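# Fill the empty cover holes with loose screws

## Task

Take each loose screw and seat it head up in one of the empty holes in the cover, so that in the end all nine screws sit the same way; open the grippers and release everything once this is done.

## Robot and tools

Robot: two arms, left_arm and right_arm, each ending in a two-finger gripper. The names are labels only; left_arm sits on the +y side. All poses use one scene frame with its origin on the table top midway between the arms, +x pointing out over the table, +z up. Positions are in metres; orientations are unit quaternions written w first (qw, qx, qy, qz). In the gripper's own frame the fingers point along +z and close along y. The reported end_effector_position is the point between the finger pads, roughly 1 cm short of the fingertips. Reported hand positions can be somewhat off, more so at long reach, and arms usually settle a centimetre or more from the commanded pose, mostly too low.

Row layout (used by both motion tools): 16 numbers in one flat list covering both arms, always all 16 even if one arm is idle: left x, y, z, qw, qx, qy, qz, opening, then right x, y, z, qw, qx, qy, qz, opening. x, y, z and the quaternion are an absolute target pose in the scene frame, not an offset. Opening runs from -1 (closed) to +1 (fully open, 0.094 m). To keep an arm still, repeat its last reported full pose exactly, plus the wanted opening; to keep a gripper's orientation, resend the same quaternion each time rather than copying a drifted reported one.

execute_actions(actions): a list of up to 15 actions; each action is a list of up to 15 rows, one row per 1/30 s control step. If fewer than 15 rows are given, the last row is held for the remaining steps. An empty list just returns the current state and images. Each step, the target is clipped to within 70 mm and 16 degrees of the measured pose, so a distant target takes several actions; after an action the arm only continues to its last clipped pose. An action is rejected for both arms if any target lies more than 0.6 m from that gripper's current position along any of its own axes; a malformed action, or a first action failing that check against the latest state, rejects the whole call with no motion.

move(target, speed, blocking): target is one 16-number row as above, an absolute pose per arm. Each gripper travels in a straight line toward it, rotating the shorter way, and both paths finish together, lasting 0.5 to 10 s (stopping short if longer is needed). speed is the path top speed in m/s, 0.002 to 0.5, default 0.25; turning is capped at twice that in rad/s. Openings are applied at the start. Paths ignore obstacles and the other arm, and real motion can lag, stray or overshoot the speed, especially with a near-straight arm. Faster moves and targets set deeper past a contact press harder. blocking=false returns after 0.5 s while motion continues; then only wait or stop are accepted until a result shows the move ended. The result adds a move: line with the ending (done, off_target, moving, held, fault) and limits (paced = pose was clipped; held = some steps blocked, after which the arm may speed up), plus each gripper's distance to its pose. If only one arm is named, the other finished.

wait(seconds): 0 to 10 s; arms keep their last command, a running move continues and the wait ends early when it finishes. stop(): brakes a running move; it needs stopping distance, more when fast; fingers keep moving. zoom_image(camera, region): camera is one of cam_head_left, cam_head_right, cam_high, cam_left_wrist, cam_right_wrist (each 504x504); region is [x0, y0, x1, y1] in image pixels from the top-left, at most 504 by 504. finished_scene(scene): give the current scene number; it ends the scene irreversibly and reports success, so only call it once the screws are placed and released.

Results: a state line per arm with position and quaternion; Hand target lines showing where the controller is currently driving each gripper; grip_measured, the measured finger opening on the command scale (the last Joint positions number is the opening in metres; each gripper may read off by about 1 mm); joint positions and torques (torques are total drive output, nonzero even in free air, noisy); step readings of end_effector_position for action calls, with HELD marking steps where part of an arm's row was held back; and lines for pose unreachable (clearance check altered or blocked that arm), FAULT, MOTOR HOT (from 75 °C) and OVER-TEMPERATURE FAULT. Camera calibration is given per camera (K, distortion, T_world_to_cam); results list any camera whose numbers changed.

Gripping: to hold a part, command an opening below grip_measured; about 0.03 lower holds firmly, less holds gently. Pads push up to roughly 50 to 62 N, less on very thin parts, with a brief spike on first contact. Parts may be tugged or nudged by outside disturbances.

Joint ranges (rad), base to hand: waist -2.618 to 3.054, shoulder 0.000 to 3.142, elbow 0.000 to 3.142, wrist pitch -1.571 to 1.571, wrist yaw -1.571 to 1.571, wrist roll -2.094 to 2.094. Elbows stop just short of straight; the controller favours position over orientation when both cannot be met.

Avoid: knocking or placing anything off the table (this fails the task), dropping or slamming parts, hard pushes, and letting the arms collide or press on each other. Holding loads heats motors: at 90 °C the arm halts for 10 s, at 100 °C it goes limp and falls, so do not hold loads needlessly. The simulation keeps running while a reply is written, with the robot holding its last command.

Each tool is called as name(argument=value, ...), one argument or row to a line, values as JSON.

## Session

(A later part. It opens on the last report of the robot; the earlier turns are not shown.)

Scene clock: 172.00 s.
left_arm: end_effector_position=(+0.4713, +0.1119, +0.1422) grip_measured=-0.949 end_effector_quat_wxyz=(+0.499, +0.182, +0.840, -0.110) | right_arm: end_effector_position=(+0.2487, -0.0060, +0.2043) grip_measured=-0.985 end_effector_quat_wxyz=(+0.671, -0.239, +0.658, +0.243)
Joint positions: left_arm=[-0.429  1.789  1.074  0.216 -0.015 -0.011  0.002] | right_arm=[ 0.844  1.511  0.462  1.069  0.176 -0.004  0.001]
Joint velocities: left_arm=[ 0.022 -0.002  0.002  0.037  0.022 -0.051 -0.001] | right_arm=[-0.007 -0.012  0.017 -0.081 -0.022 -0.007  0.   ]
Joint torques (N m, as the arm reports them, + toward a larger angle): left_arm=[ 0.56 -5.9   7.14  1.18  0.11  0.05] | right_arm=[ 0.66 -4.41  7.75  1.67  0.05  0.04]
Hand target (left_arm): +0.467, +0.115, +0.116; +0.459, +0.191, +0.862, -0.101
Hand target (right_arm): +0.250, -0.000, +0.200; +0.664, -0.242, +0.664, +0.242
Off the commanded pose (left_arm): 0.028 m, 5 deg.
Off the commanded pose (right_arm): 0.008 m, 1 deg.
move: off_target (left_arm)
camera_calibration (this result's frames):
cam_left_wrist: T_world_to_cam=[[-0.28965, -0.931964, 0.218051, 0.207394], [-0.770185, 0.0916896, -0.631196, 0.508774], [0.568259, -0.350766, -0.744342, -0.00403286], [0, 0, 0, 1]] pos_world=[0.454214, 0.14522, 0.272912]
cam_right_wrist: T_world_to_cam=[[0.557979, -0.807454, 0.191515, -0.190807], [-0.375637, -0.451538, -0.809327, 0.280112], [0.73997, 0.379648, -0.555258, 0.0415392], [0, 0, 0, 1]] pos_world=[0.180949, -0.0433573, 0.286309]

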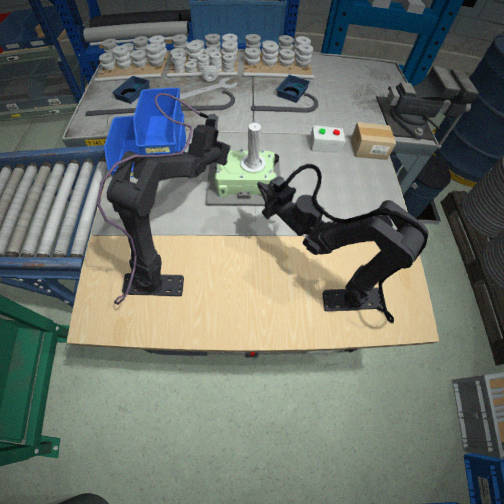

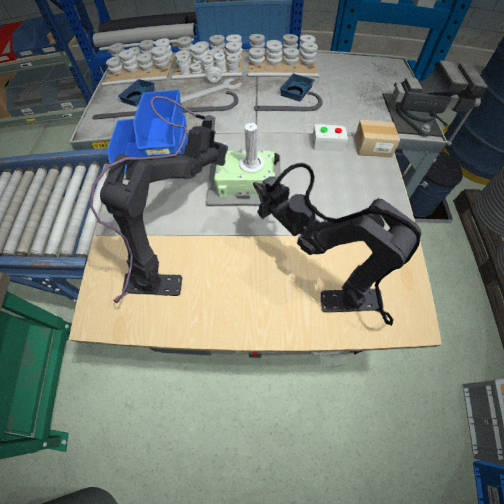

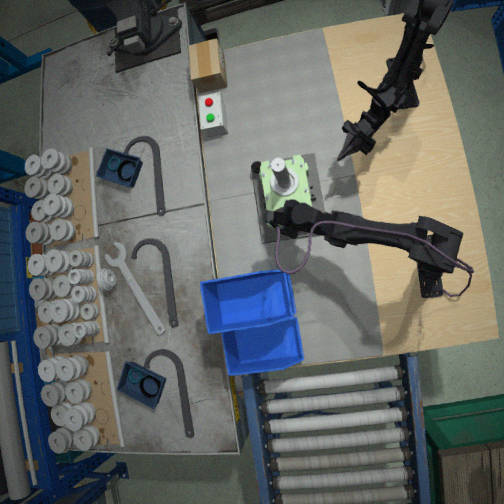

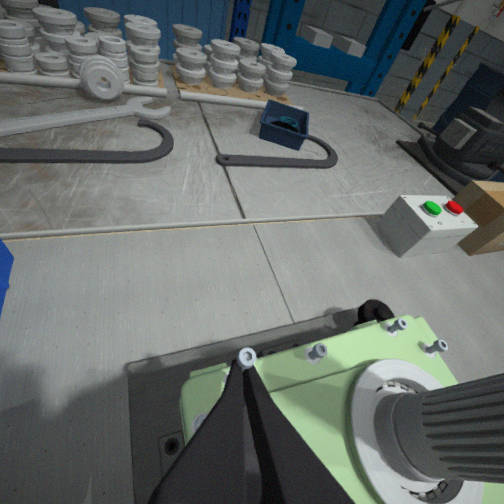

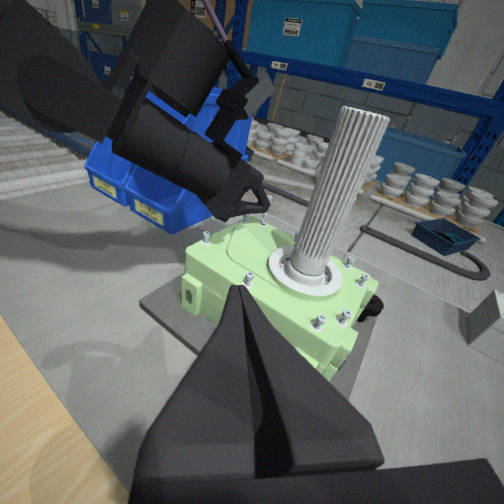

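Slight −y with yaw.

move(
  target=[0.468,0.106,0.115,0.456,0.200,0.860,-0.106,-1,0.25,0.0,0.2,0.664,-0.242,0.664,0.242,-1],
  speed=0.01,
)

zoom_image(
  camera="cam_right_wrist",
  region=[220,170,310,250],
)

Scene clock: 177.40 s.
left_arm: end_effector_position=(+0.4731, +0.1105, +0.1424) grip_measured=-0.949 end_effector_quat_wxyz=(+0.496, +0.184, +0.841, -0.110) | right_arm: end_effector_position=(+0.2487, -0.0060, +0.2044) grip_measured=-0.985 end_effector_quat_wxyz=(+0.671, -0.239, +0.658, +0.243)
Joint positions: left_arm=[-0.429  1.796  1.091  0.201 -0.012 -0.01   0.002] | right_arm=[ 0.844  1.511  0.462  1.07   0.176 -0.004  0.001]
Joint velocities: left_arm=[ 0.017 -0.002  0.007 -0.037 -0.081  0.007 -0.001] | right_arm=[ 0.007  0.007  0.002 -0.037  0.037 -0.022 -0.001]
Joint torques (N m, as the arm reports them, + toward a larger angle): left_arm=[-0.56 -5.58  7.19  1.24  0.16  0.09] | right_arm=[ 0.66 -4.4   7.75  1.66  0.06  0.03]
Hand target (left_arm): +0.467, +0.107, +0.116; +0.457, +0.200, +0.860, -0.106
Hand target (right_arm): +0.250, -0.000, +0.200; +0.664, -0.242, +0.664, +0.242
Off the commanded pose (left_arm): 0.028 m, 5 deg.
Off the commanded pose (right_arm): 0.008 m, 1 deg.
move: off_target (left_arm)
camera_calibration (this result's frames):
cam_left_wrist: T_world_to_cam=[[-0.290914, -0.931633, 0.217783, 0.207174], [-0.773566, 0.0950932, -0.62654, 0.510986], [0.562996, -0.350739, -0.748344, -0.00235127], [0, 0, 0, 1]] pos_world=[0.456875, 0.143594, 0.273275]
cam_right_wrist: T_world_to_cam=[[0.557932, -0.807509, 0.191416, -0.190794], [-0.375438, -0.451301, -0.809551, 0.280184], [0.740107, 0.37981, -0.554966, 0.0414999], [0, 0, 0, 1]] pos_world=[0.180928, -0.0433826, 0.286376]

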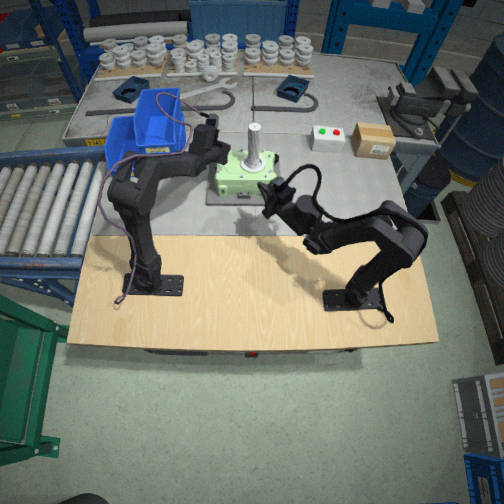

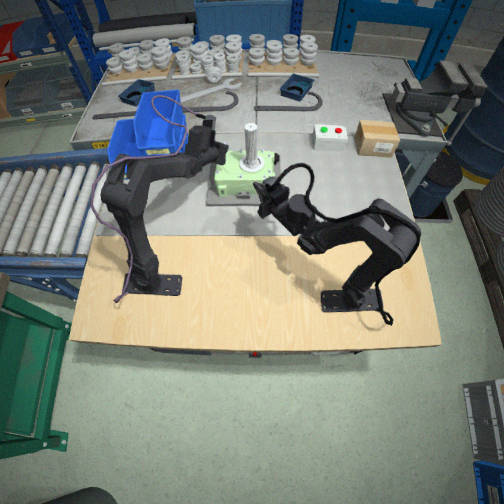

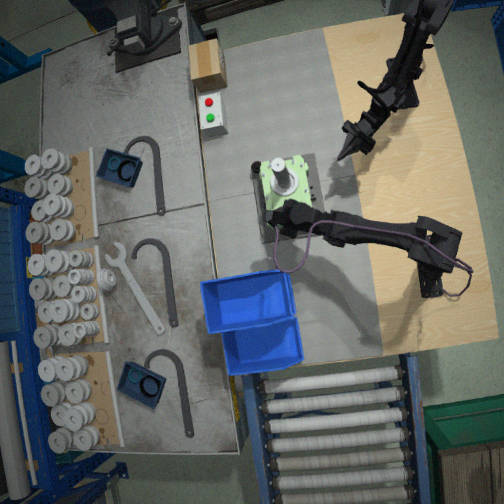

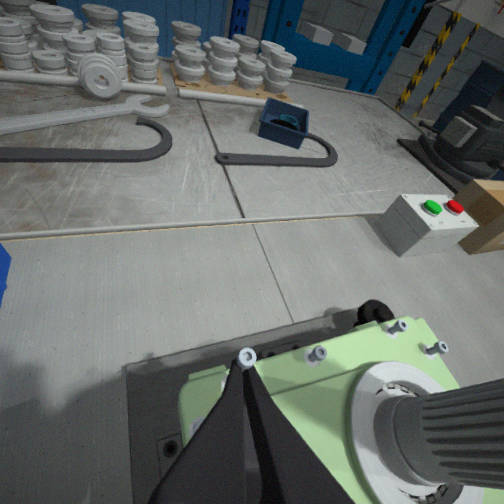

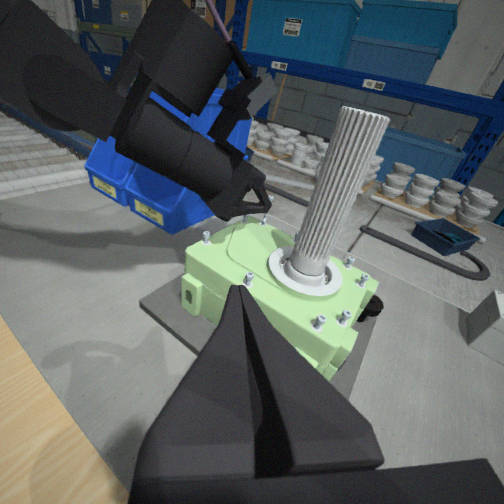

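Region (220, 170, 310, 250) of cam_right_wrist's 504x504 image, scaled by 5.600, with more detail than that image has.

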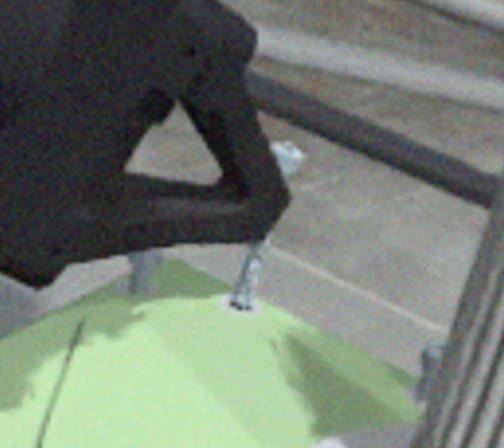

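Pure lateral now (toward camera).

move(
  target=[0.4655,0.101,0.115,0.455,0.204,0.859,-0.108,-1,0.25,0.0,0.2,0.664,-0.242,0.664,0.242,-1],
  speed=0.012,
)

zoom_image(
  camera="cam_right_wrist",
  region=[220,170,310,250],
)

Scene clock: 181.80 s.
left_arm: end_effector_position=(+0.4729, +0.1102, +0.1423) grip_measured=-0.949 end_effector_quat_wxyz=(+0.496, +0.184, +0.842, -0.110) | right_arm: end_effector_position=(+0.2487, -0.0060, +0.2044) grip_measured=-0.985 end_effector_quat_wxyz=(+0.671, -0.239, +0.658, +0.243)
Joint positions: left_arm=[-0.43   1.796  1.091  0.2   -0.012 -0.009  0.002] | right_arm=[ 0.844  1.511  0.462  1.07   0.176 -0.004  0.001]
Joint velocities: left_arm=[ 0.012 -0.007  0.007  0.007  0.051  0.022  0.   ] | right_arm=[-0.012 -0.017  0.022 -0.007 -0.066 -0.037 -0.001]
Joint torques (N m, as the arm reports them, + toward a larger angle): left_arm=[-1.48 -5.62  7.24  1.23  0.16  0.08] | right_arm=[ 0.64 -4.39  7.75  1.65  0.06  0.04]
Hand target (left_arm): +0.464, +0.102, +0.116; +0.456, +0.204, +0.859, -0.108
Hand target (right_arm): +0.250, -0.000, +0.200; +0.664, -0.242, +0.664, +0.242
Off the commanded pose (left_arm): 0.030 m, 6 deg.
Off the commanded pose (right_arm): 0.008 m, 1 deg.
move: off_target (left_arm)
camera_calibration (this result's frames):
cam_left_wrist: T_world_to_cam=[[-0.29188, -0.931506, 0.217029, 0.207388], [-0.773713, 0.0965554, -0.626135, 0.510567], [0.562293, -0.350675, -0.748901, -0.00204097], [0, 0, 0, 1]] pos_world=[0.456713, 0.143169, 0.273146]
cam_right_wrist: T_world_to_cam=[[0.557932, -0.807509, 0.191416, -0.190794], [-0.375438, -0.451301, -0.809551, 0.280184], [0.740107, 0.37981, -0.554966, 0.0414999], [0, 0, 0, 1]] pos_world=[0.180928, -0.0433826, 0.286376]

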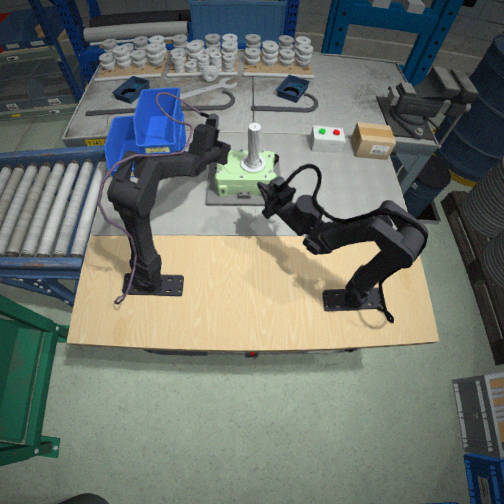

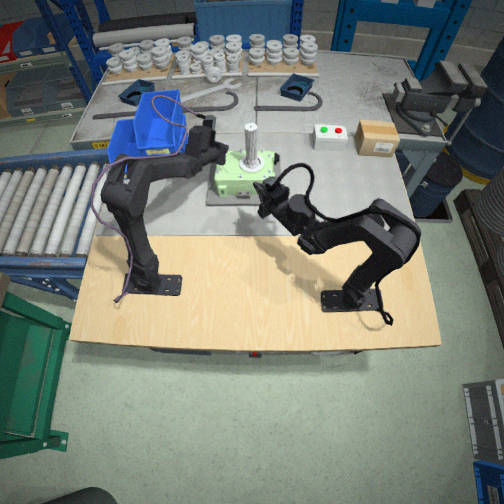

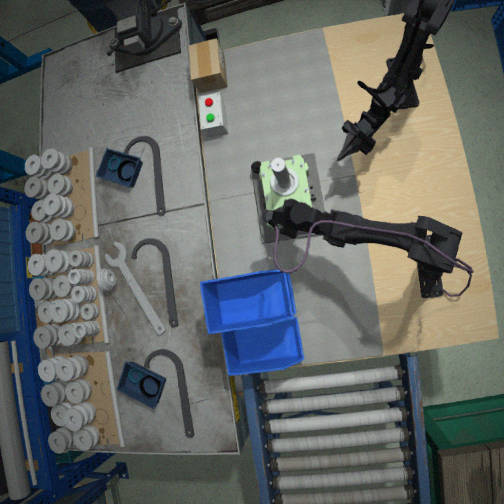

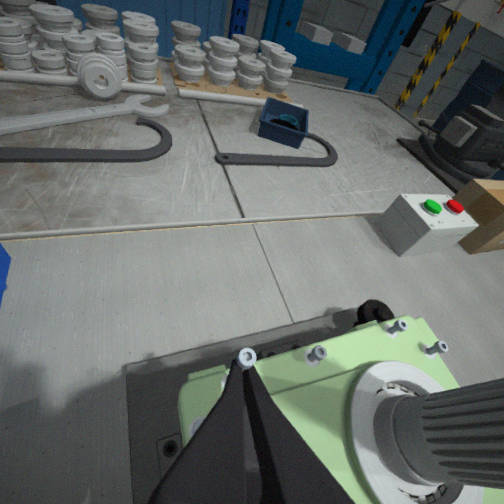

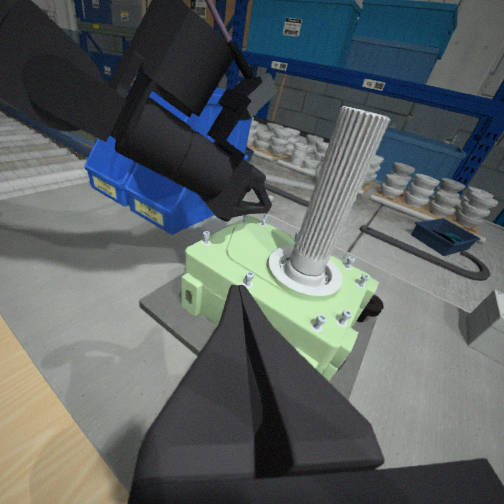

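Region (220, 170, 310, 250) of cam_right_wrist's 504x504 image, scaled by 5.600, with more detail than that image has.

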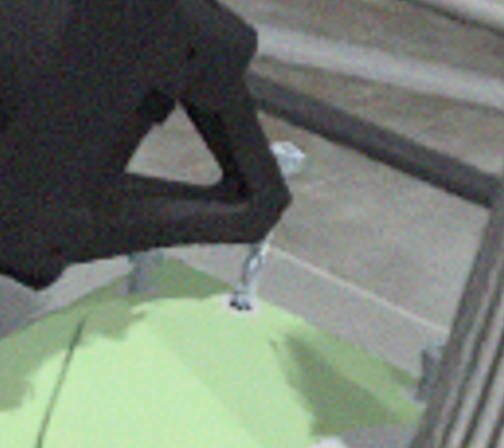

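move(
  target=[0.464,0.098,0.115,0.455,0.206,0.859,-0.109,-1,0.25,0.0,0.2,0.664,-0.242,0.664,0.242,-1],
  speed=0.012,
)

zoom_image(
  camera="cam_right_wrist",
  region=[220,170,310,250],
)

Scene clock: 188.03 s.
left_arm: end_effector_position=(+0.4726, +0.1095, +0.1423) grip_measured=-0.949 end_effector_quat_wxyz=(+0.496, +0.185, +0.841, -0.108) | right_arm: end_effector_position=(+0.2487, -0.0060, +0.2044) grip_measured=-0.985 end_effector_quat_wxyz=(+0.671, -0.239, +0.658, +0.243)
Joint positions: left_arm=[-0.433  1.796  1.091  0.2   -0.017 -0.009  0.002] | right_arm=[ 0.844  1.511  0.462  1.07   0.176 -0.004  0.001]
Joint velocities: left_arm=[-0.007 -0.012 -0.002 -0.022 -0.066 -0.007 -0.001] | right_arm=[-0.002 -0.022 -0.022 -0.037 -0.066 -0.022 -0.   ]
Joint torques (N m, as the arm reports them, + toward a larger angle): left_arm=[-1.88 -5.63  7.24  1.23  0.19  0.05] | right_arm=[ 0.62 -4.42  7.74  1.66  0.06  0.04]
Hand target (left_arm): +0.463, +0.099, +0.116; +0.456, +0.206, +0.859, -0.109
Hand target (right_arm): +0.250, -0.000, +0.200; +0.664, -0.242, +0.664, +0.242
Off the commanded pose (left_arm): 0.031 m, 6 deg.
Off the commanded pose (right_arm): 0.008 m, 1 deg.
move: off_target (left_arm)
camera_calibration (this result's frames):
cam_left_wrist: T_world_to_cam=[[-0.291109, -0.93236, 0.214386, 0.206807], [-0.773079, 0.0972483, -0.626811, 0.510115], [0.563565, -0.348207, -0.749097, -0.00293001], [0, 0, 0, 1]] pos_world=[0.456213, 0.14219, 0.273214]
cam_right_wrist: T_world_to_cam=[[0.557932, -0.807509, 0.191416, -0.190794], [-0.375438, -0.451301, -0.809551, 0.280184], [0.740107, 0.37981, -0.554966, 0.0414999], [0, 0, 0, 1]] pos_world=[0.180928, -0.0433826, 0.286376]

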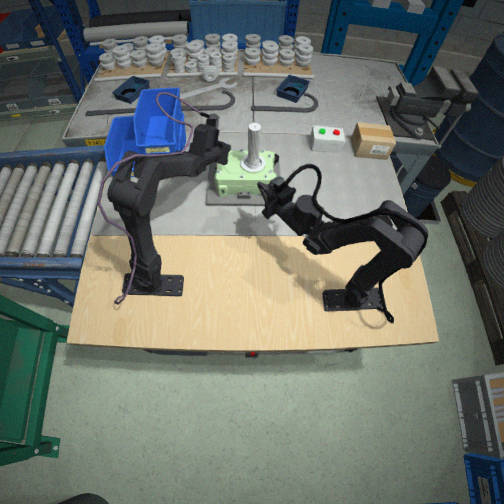

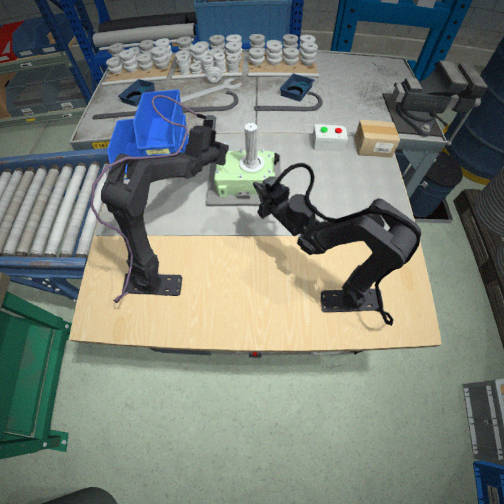

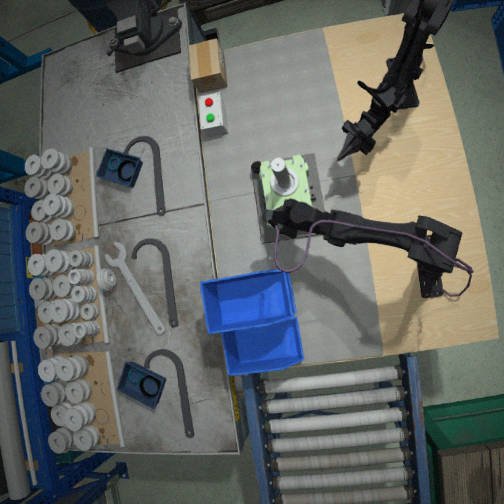

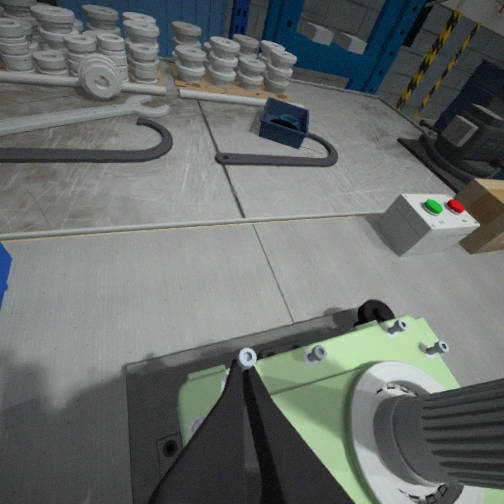

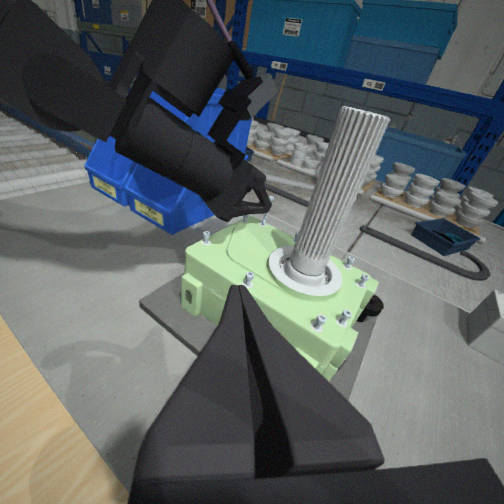

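Region (220, 170, 310, 250) of cam_right_wrist's 504x504 image, scaled by 5.600, with more detail than that image has.

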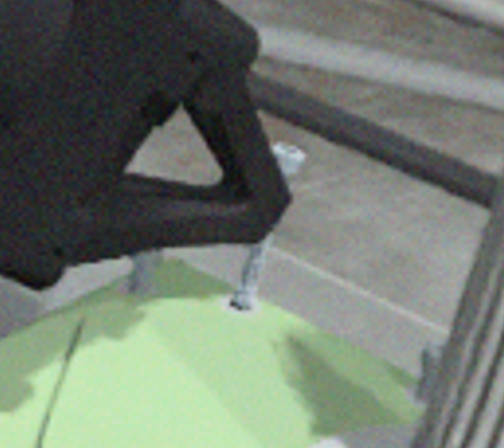

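move(
  target=[0.458,0.105,0.103,0.428,0.200,0.876,-0.098,-1,0.25,0.0,0.2,0.664,-0.242,0.664,0.242,-1],
  speed=0.015,
)

zoom_image(
  camera="cam_right_wrist",
  region=[220,170,310,250],
)

Scene clock: 196.70 s.
left_arm: end_effector_position=(+0.4723, +0.1100, +0.1419) grip_measured=-0.949 end_effector_quat_wxyz=(+0.489, +0.185, +0.846, -0.106) | right_arm: end_effector_position=(+0.2487, -0.0060, +0.2043) grip_measured=-0.985 end_effector_quat_wxyz=(+0.671, -0.239, +0.658, +0.243)
Joint positions: left_arm=[-0.433  1.796  1.105  0.17  -0.019 -0.009  0.002] | right_arm=[ 0.844  1.511  0.462  1.069  0.176 -0.004  0.001]
Joint velocities: left_arm=[ 0.002  0.002 -0.002  0.037  0.022 -0.051 -0.   ] | right_arm=[-0.007 -0.007 -0.017 -0.022  0.037  0.007 -0.001]
Joint torques (N m, as the arm reports them, + toward a larger angle): left_arm=[-1.67 -5.76  6.61  0.82  0.01 -0.04] | right_arm=[ 0.59 -4.44  7.74  1.65  0.06  0.04]
Hand target (left_arm): +0.457, +0.106, +0.105; +0.430, +0.200, +0.875, -0.098
Hand target (right_arm): +0.250, -0.000, +0.200; +0.664, -0.242, +0.664, +0.242
Off the commanded pose (left_arm): 0.042 m, 8 deg.
Off the commanded pose (right_arm): 0.008 m, 1 deg.
move: off_target (left_arm)
camera_calibration (this result's frames):
cam_left_wrist: T_world_to_cam=[[-0.286796, -0.934409, 0.211255, 0.205841], [-0.782173, 0.101072, -0.614809, 0.51181], [0.55313, -0.341562, -0.759856, 0.00283412], [0, 0, 0, 1]] pos_world=[0.457791, 0.141578, 0.273334]
cam_right_wrist: T_world_to_cam=[[0.557979, -0.807454, 0.191515, -0.190807], [-0.375637, -0.451538, -0.809327, 0.280112], [0.73997, 0.379648, -0.555258, 0.0415392], [0, 0, 0, 1]] pos_world=[0.180949, -0.0433573, 0.286309]

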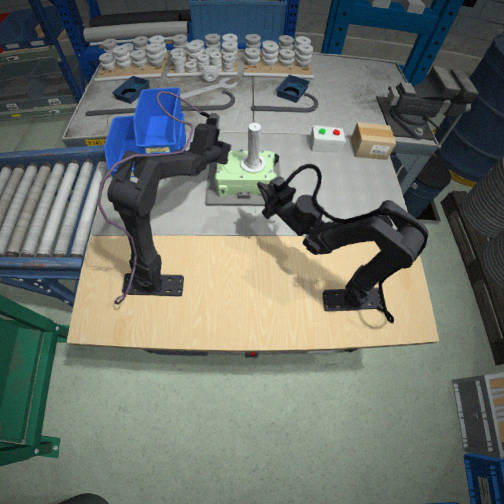

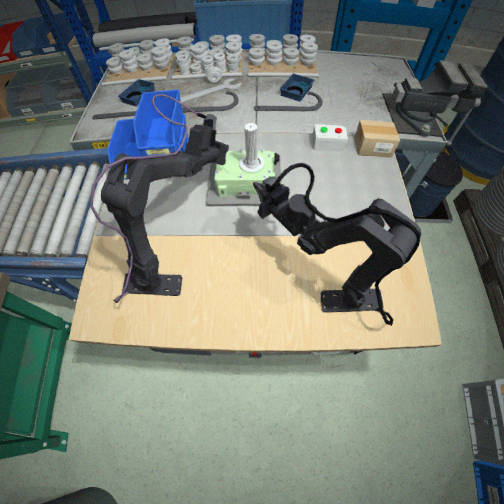

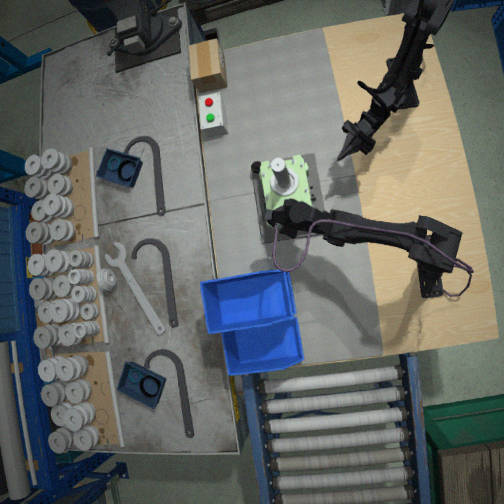

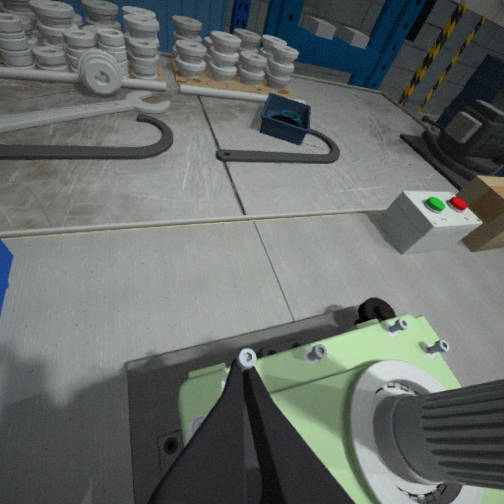

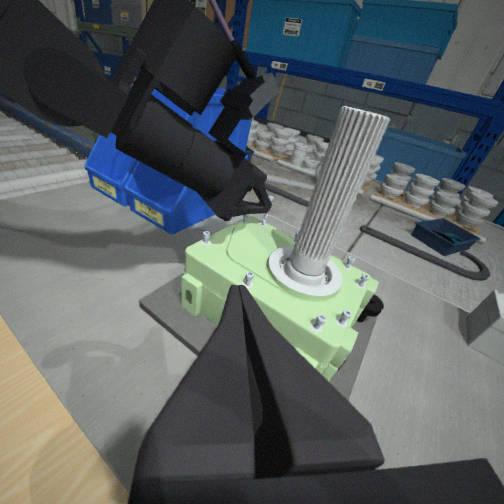

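Region (220, 170, 310, 250) of cam_right_wrist's 504x504 image, scaled by 5.600, with more detail than that image has.

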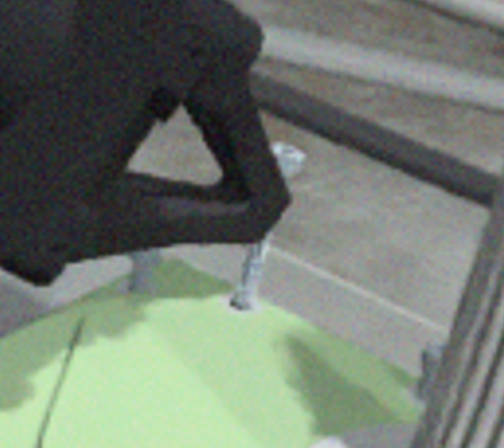

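move(
  target=[0.455,0.114,0.117,0.458,0.193,0.862,-0.102,-1,0.25,0.0,0.2,0.664,-0.242,0.664,0.242,-1],
  speed=0.01,
)

zoom_image(
  camera="cam_right_wrist",
  region=[220,170,310,250],
)

Scene clock: 200.70 s.
left_arm: end_effector_position=(+0.4717, +0.1103, +0.1418) grip_measured=-0.949 end_effector_quat_wxyz=(+0.497, +0.184, +0.841, -0.108) | right_arm: end_effector_position=(+0.2487, -0.0060, +0.2044) grip_measured=-0.985 end_effector_quat_wxyz=(+0.671, -0.239, +0.658, +0.243)
Joint positions: left_arm=[-0.433  1.793  1.083  0.206 -0.019 -0.009  0.002] | right_arm=[ 0.844  1.511  0.462  1.07   0.176 -0.004  0.001]
Joint velocities: left_arm=[ 0.002 -0.007 -0.007 -0.022 -0.007 -0.007 -0.001] | right_arm=[-0.002 -0.012 -0.012 -0.037  0.022  0.022  0.   ]
Joint torques (N m, as the arm reports them, + toward a larger angle): left_arm=[-0.48 -8.95  3.52  1.26  0.04 -0.01] | right_arm=[ 0.63 -4.41  7.71  1.66  0.06  0.04]
Hand target (left_arm): +0.455, +0.114, +0.117; +0.458, +0.193, +0.862, -0.102
Hand target (right_arm): +0.250, -0.000, +0.200; +0.664, -0.242, +0.664, +0.242
Off the commanded pose (left_arm): 0.030 m, 5 deg.
Off the commanded pose (right_arm): 0.008 m, 1 deg.
move: off_target (left_arm)
camera_calibration (this result's frames):
cam_left_wrist: T_world_to_cam=[[-0.290226, -0.932748, 0.213894, 0.207015], [-0.772144, 0.0962161, -0.628121, 0.508971], [0.565298, -0.347454, -0.74814, -0.00355742], [0, 0, 0, 1]] pos_world=[0.455091, 0.142885, 0.272755]
cam_right_wrist: T_world_to_cam=[[0.557932, -0.807509, 0.191416, -0.190794], [-0.375438, -0.451301, -0.809551, 0.280184], [0.740107, 0.37981, -0.554966, 0.0414999], [0, 0, 0, 1]] pos_world=[0.180928, -0.0433826, 0.286376]

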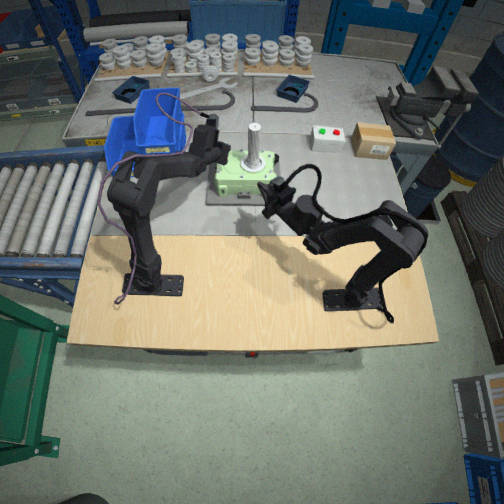

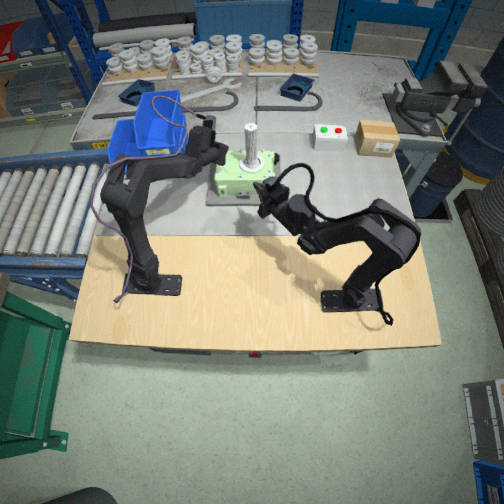

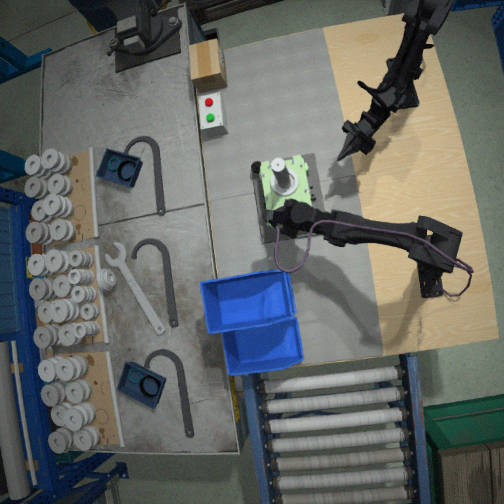

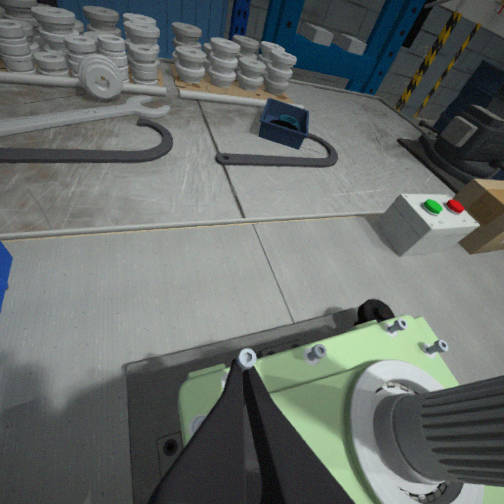

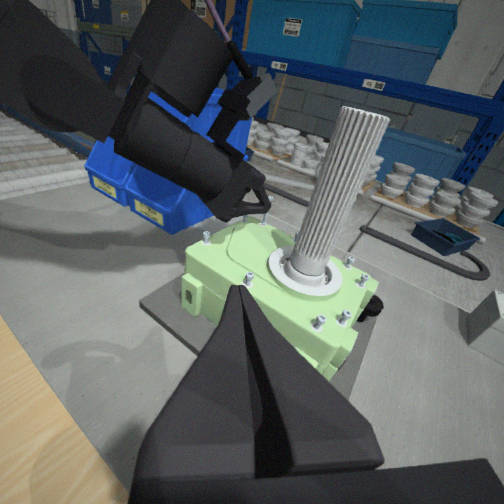

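Region (220, 170, 310, 250) of cam_right_wrist's 504x504 image, scaled by 5.600, with more detail than that image has.

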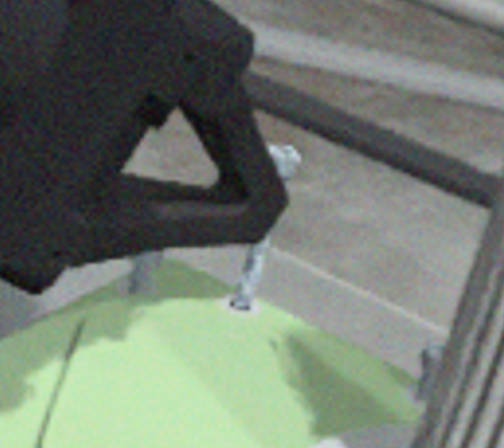

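move(
  target=[0.452,0.1145,0.117,0.458,0.193,0.862,-0.102,-1,0.25,0.0,0.2,0.664,-0.242,0.664,0.242,-1],
  speed=0.01,
)

zoom_image(
  camera="cam_right_wrist",
  region=[220,170,310,250],
)

Scene clock: 205.53 s.
left_arm: end_effector_position=(+0.4702, +0.1110, +0.1398) grip_measured=-0.949 end_effector_quat_wxyz=(+0.496, +0.184, +0.842, -0.108) | right_arm: end_effector_position=(+0.2487, -0.0060, +0.2044) grip_measured=-0.985 end_effector_quat_wxyz=(+0.671, -0.239, +0.658, +0.243)
Joint positions: left_arm=[-0.433  1.791  1.074  0.21  -0.019 -0.009  0.002] | right_arm=[ 0.844  1.511  0.462  1.07   0.176 -0.004  0.001]
Joint velocities: left_arm=[-0.002 -0.017  0.002 -0.037 -0.007 -0.007 -0.   ] | right_arm=[-0.002  0.012 -0.002 -0.051  0.022 -0.007  0.001]
Joint torques (N m, as the arm reports them, + toward a larger angle): left_arm=[-0.69 -9.45  3.36  1.25  0.02 -0.02] | right_arm=[ 0.63 -4.41  7.71  1.66  0.06  0.04]
Hand target (left_arm): +0.453, +0.114, +0.117; +0.459, +0.193, +0.861, -0.102
Hand target (right_arm): +0.250, -0.000, +0.200; +0.664, -0.242, +0.664, +0.242
Off the commanded pose (left_arm): 0.029 m, 5 deg.
Off the commanded pose (right_arm): 0.008 m, 1 deg.
move: off_target (left_arm)
camera_calibration (this result's frames):
cam_left_wrist: T_world_to_cam=[[-0.289639, -0.933032, 0.213449, 0.207529], [-0.773866, 0.0970499, -0.625869, 0.506785], [0.563241, -0.346458, -0.750151, -0.00281655], [0, 0, 0, 1]] pos_world=[0.453879, 0.143472, 0.270771]
cam_right_wrist: T_world_to_cam=[[0.557932, -0.807509, 0.191416, -0.190794], [-0.375438, -0.451301, -0.809551, 0.280184], [0.740107, 0.37981, -0.554966, 0.0414999], [0, 0, 0, 1]] pos_world=[0.180928, -0.0433826, 0.286376]

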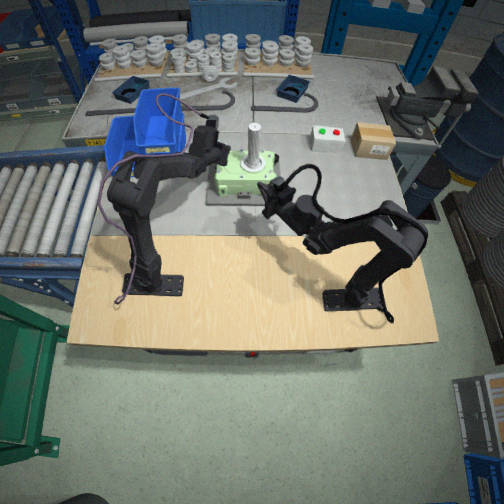

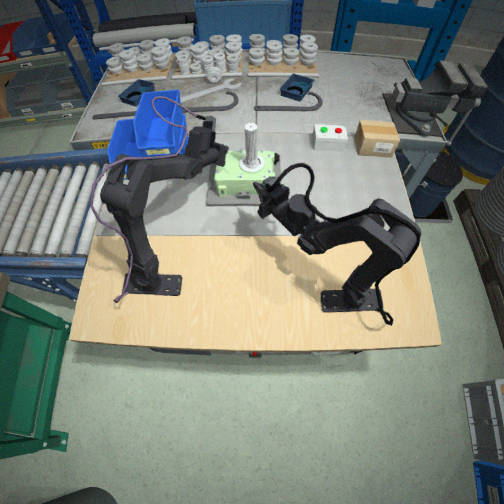

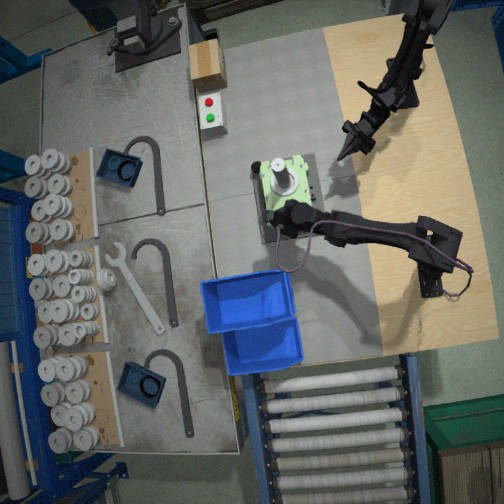

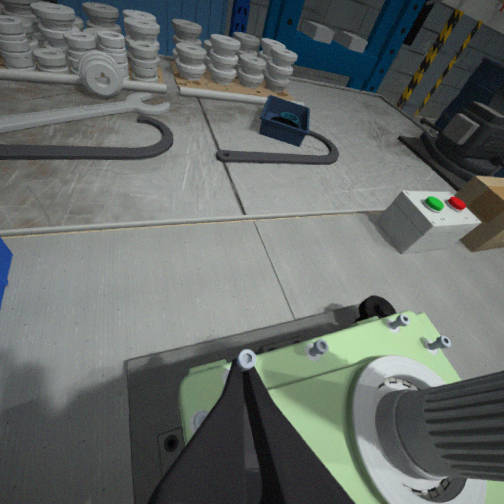

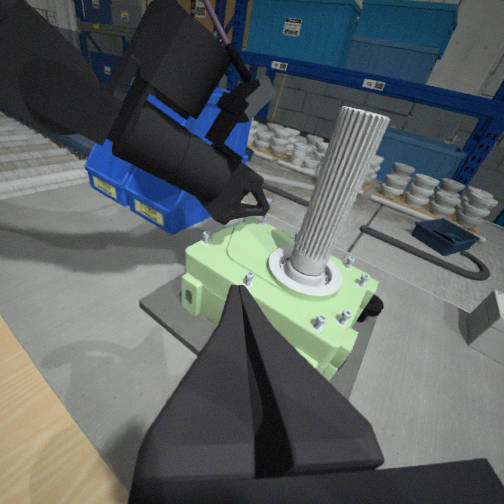

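Region (220, 170, 310, 250) of cam_right_wrist's 504x504 image, scaled by 5.600, with more detail than that image has.

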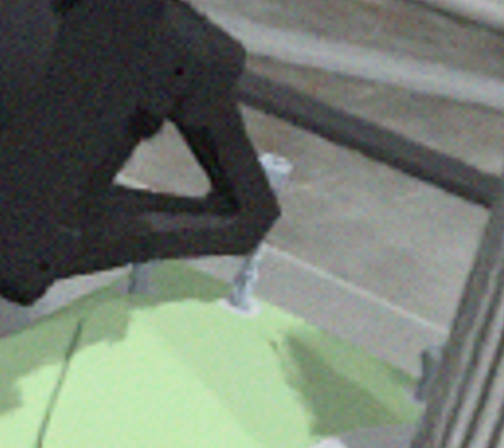

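Entered. Push straight down.

move(
  target=[0.462,0.112,0.112,0.48,0.188,0.85,-0.106,-1,0.25,0.0,0.2,0.664,-0.242,0.664,0.242,-1],
  speed=0.01,
)

zoom_image(
  camera="cam_right_wrist",
  region=[220,170,310,250],
)

Scene clock: 208.87 s.
left_arm: end_effector_position=(+0.4703, +0.1109, +0.1333) grip_measured=-0.949 end_effector_quat_wxyz=(+0.504, +0.183, +0.837, -0.110) | right_arm: end_effector_position=(+0.2487, -0.0060, +0.2044) grip_measured=-0.985 end_effector_quat_wxyz=(+0.671, -0.239, +0.658, +0.243)
Joint positions: left_arm=[-0.433  1.804  1.041  0.276 -0.019 -0.009  0.002] | right_arm=[ 0.844  1.511  0.462  1.07   0.176 -0.004  0.001]
Joint velocities: left_arm=[-0.012  0.002  0.007  0.051  0.081 -0.007 -0.   ] | right_arm=[-0.007 -0.027 -0.017  0.022 -0.007  0.051 -0.001]
Joint torques (N m, as the arm reports them, + toward a larger angle): left_arm=[-0.4  -7.48  4.15  1.73  0.   -0.03] | right_arm=[ 0.66 -4.43  7.73  1.67  0.05  0.04]
Hand target (left_arm): +0.462, +0.112, +0.112; +0.480, +0.188, +0.850, -0.106
Hand target (right_arm): +0.250, -0.000, +0.200; +0.664, -0.242, +0.664, +0.242
Off the commanded pose (left_arm): 0.023 m, 3 deg.
Off the commanded pose (right_arm): 0.008 m, 1 deg.
move: off_target (left_arm)
camera_calibration (this result's frames):
cam_left_wrist: T_world_to_cam=[[-0.29355, -0.931138, 0.216356, 0.210126], [-0.762342, 0.09147, -0.640678, 0.500048], [0.576769, -0.353008, -0.736697, -0.0152492], [0, 0, 0, 1]] pos_world=[0.451686, 0.144534, 0.263673]
cam_right_wrist: T_world_to_cam=[[0.557932, -0.807509, 0.191416, -0.190794], [-0.375438, -0.451301, -0.809551, 0.280184], [0.740107, 0.37981, -0.554966, 0.0414999], [0, 0, 0, 1]] pos_world=[0.180928, -0.0433826, 0.286376]

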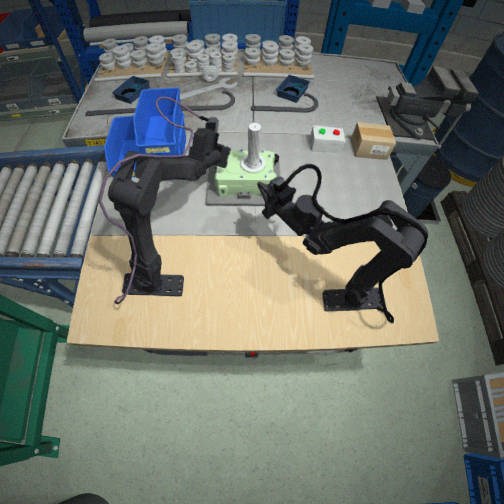

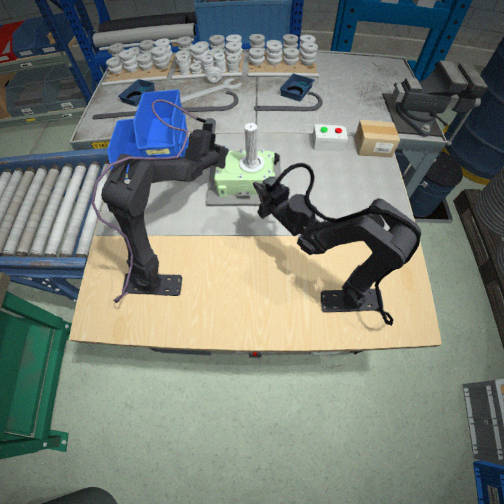

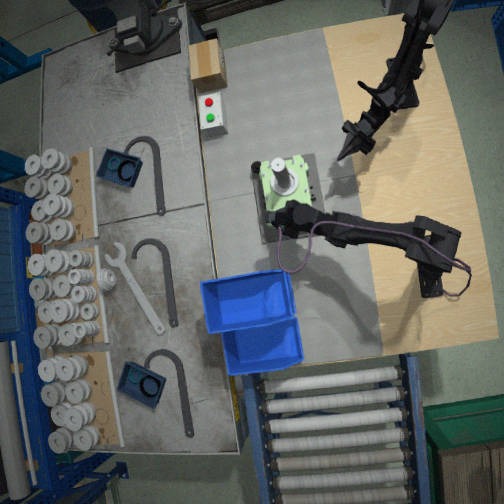

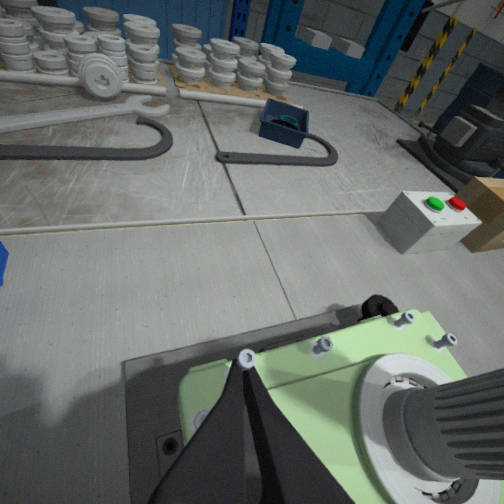

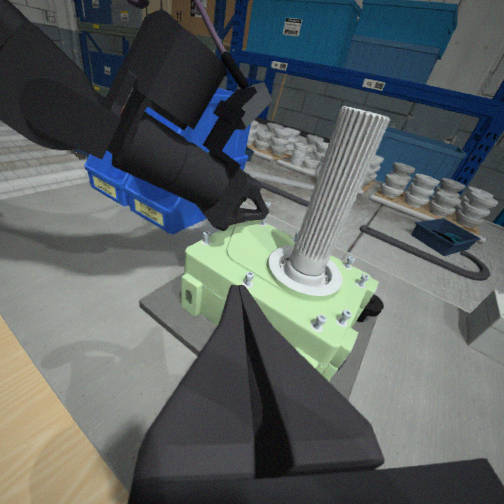

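Region (220, 170, 310, 250) of cam_right_wrist's 504x504 image, scaled by 5.600, with more detail than that image has.

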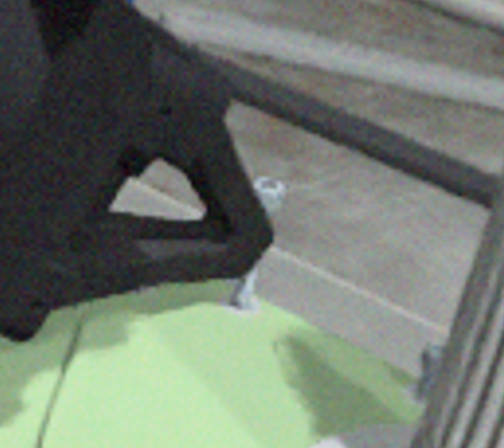

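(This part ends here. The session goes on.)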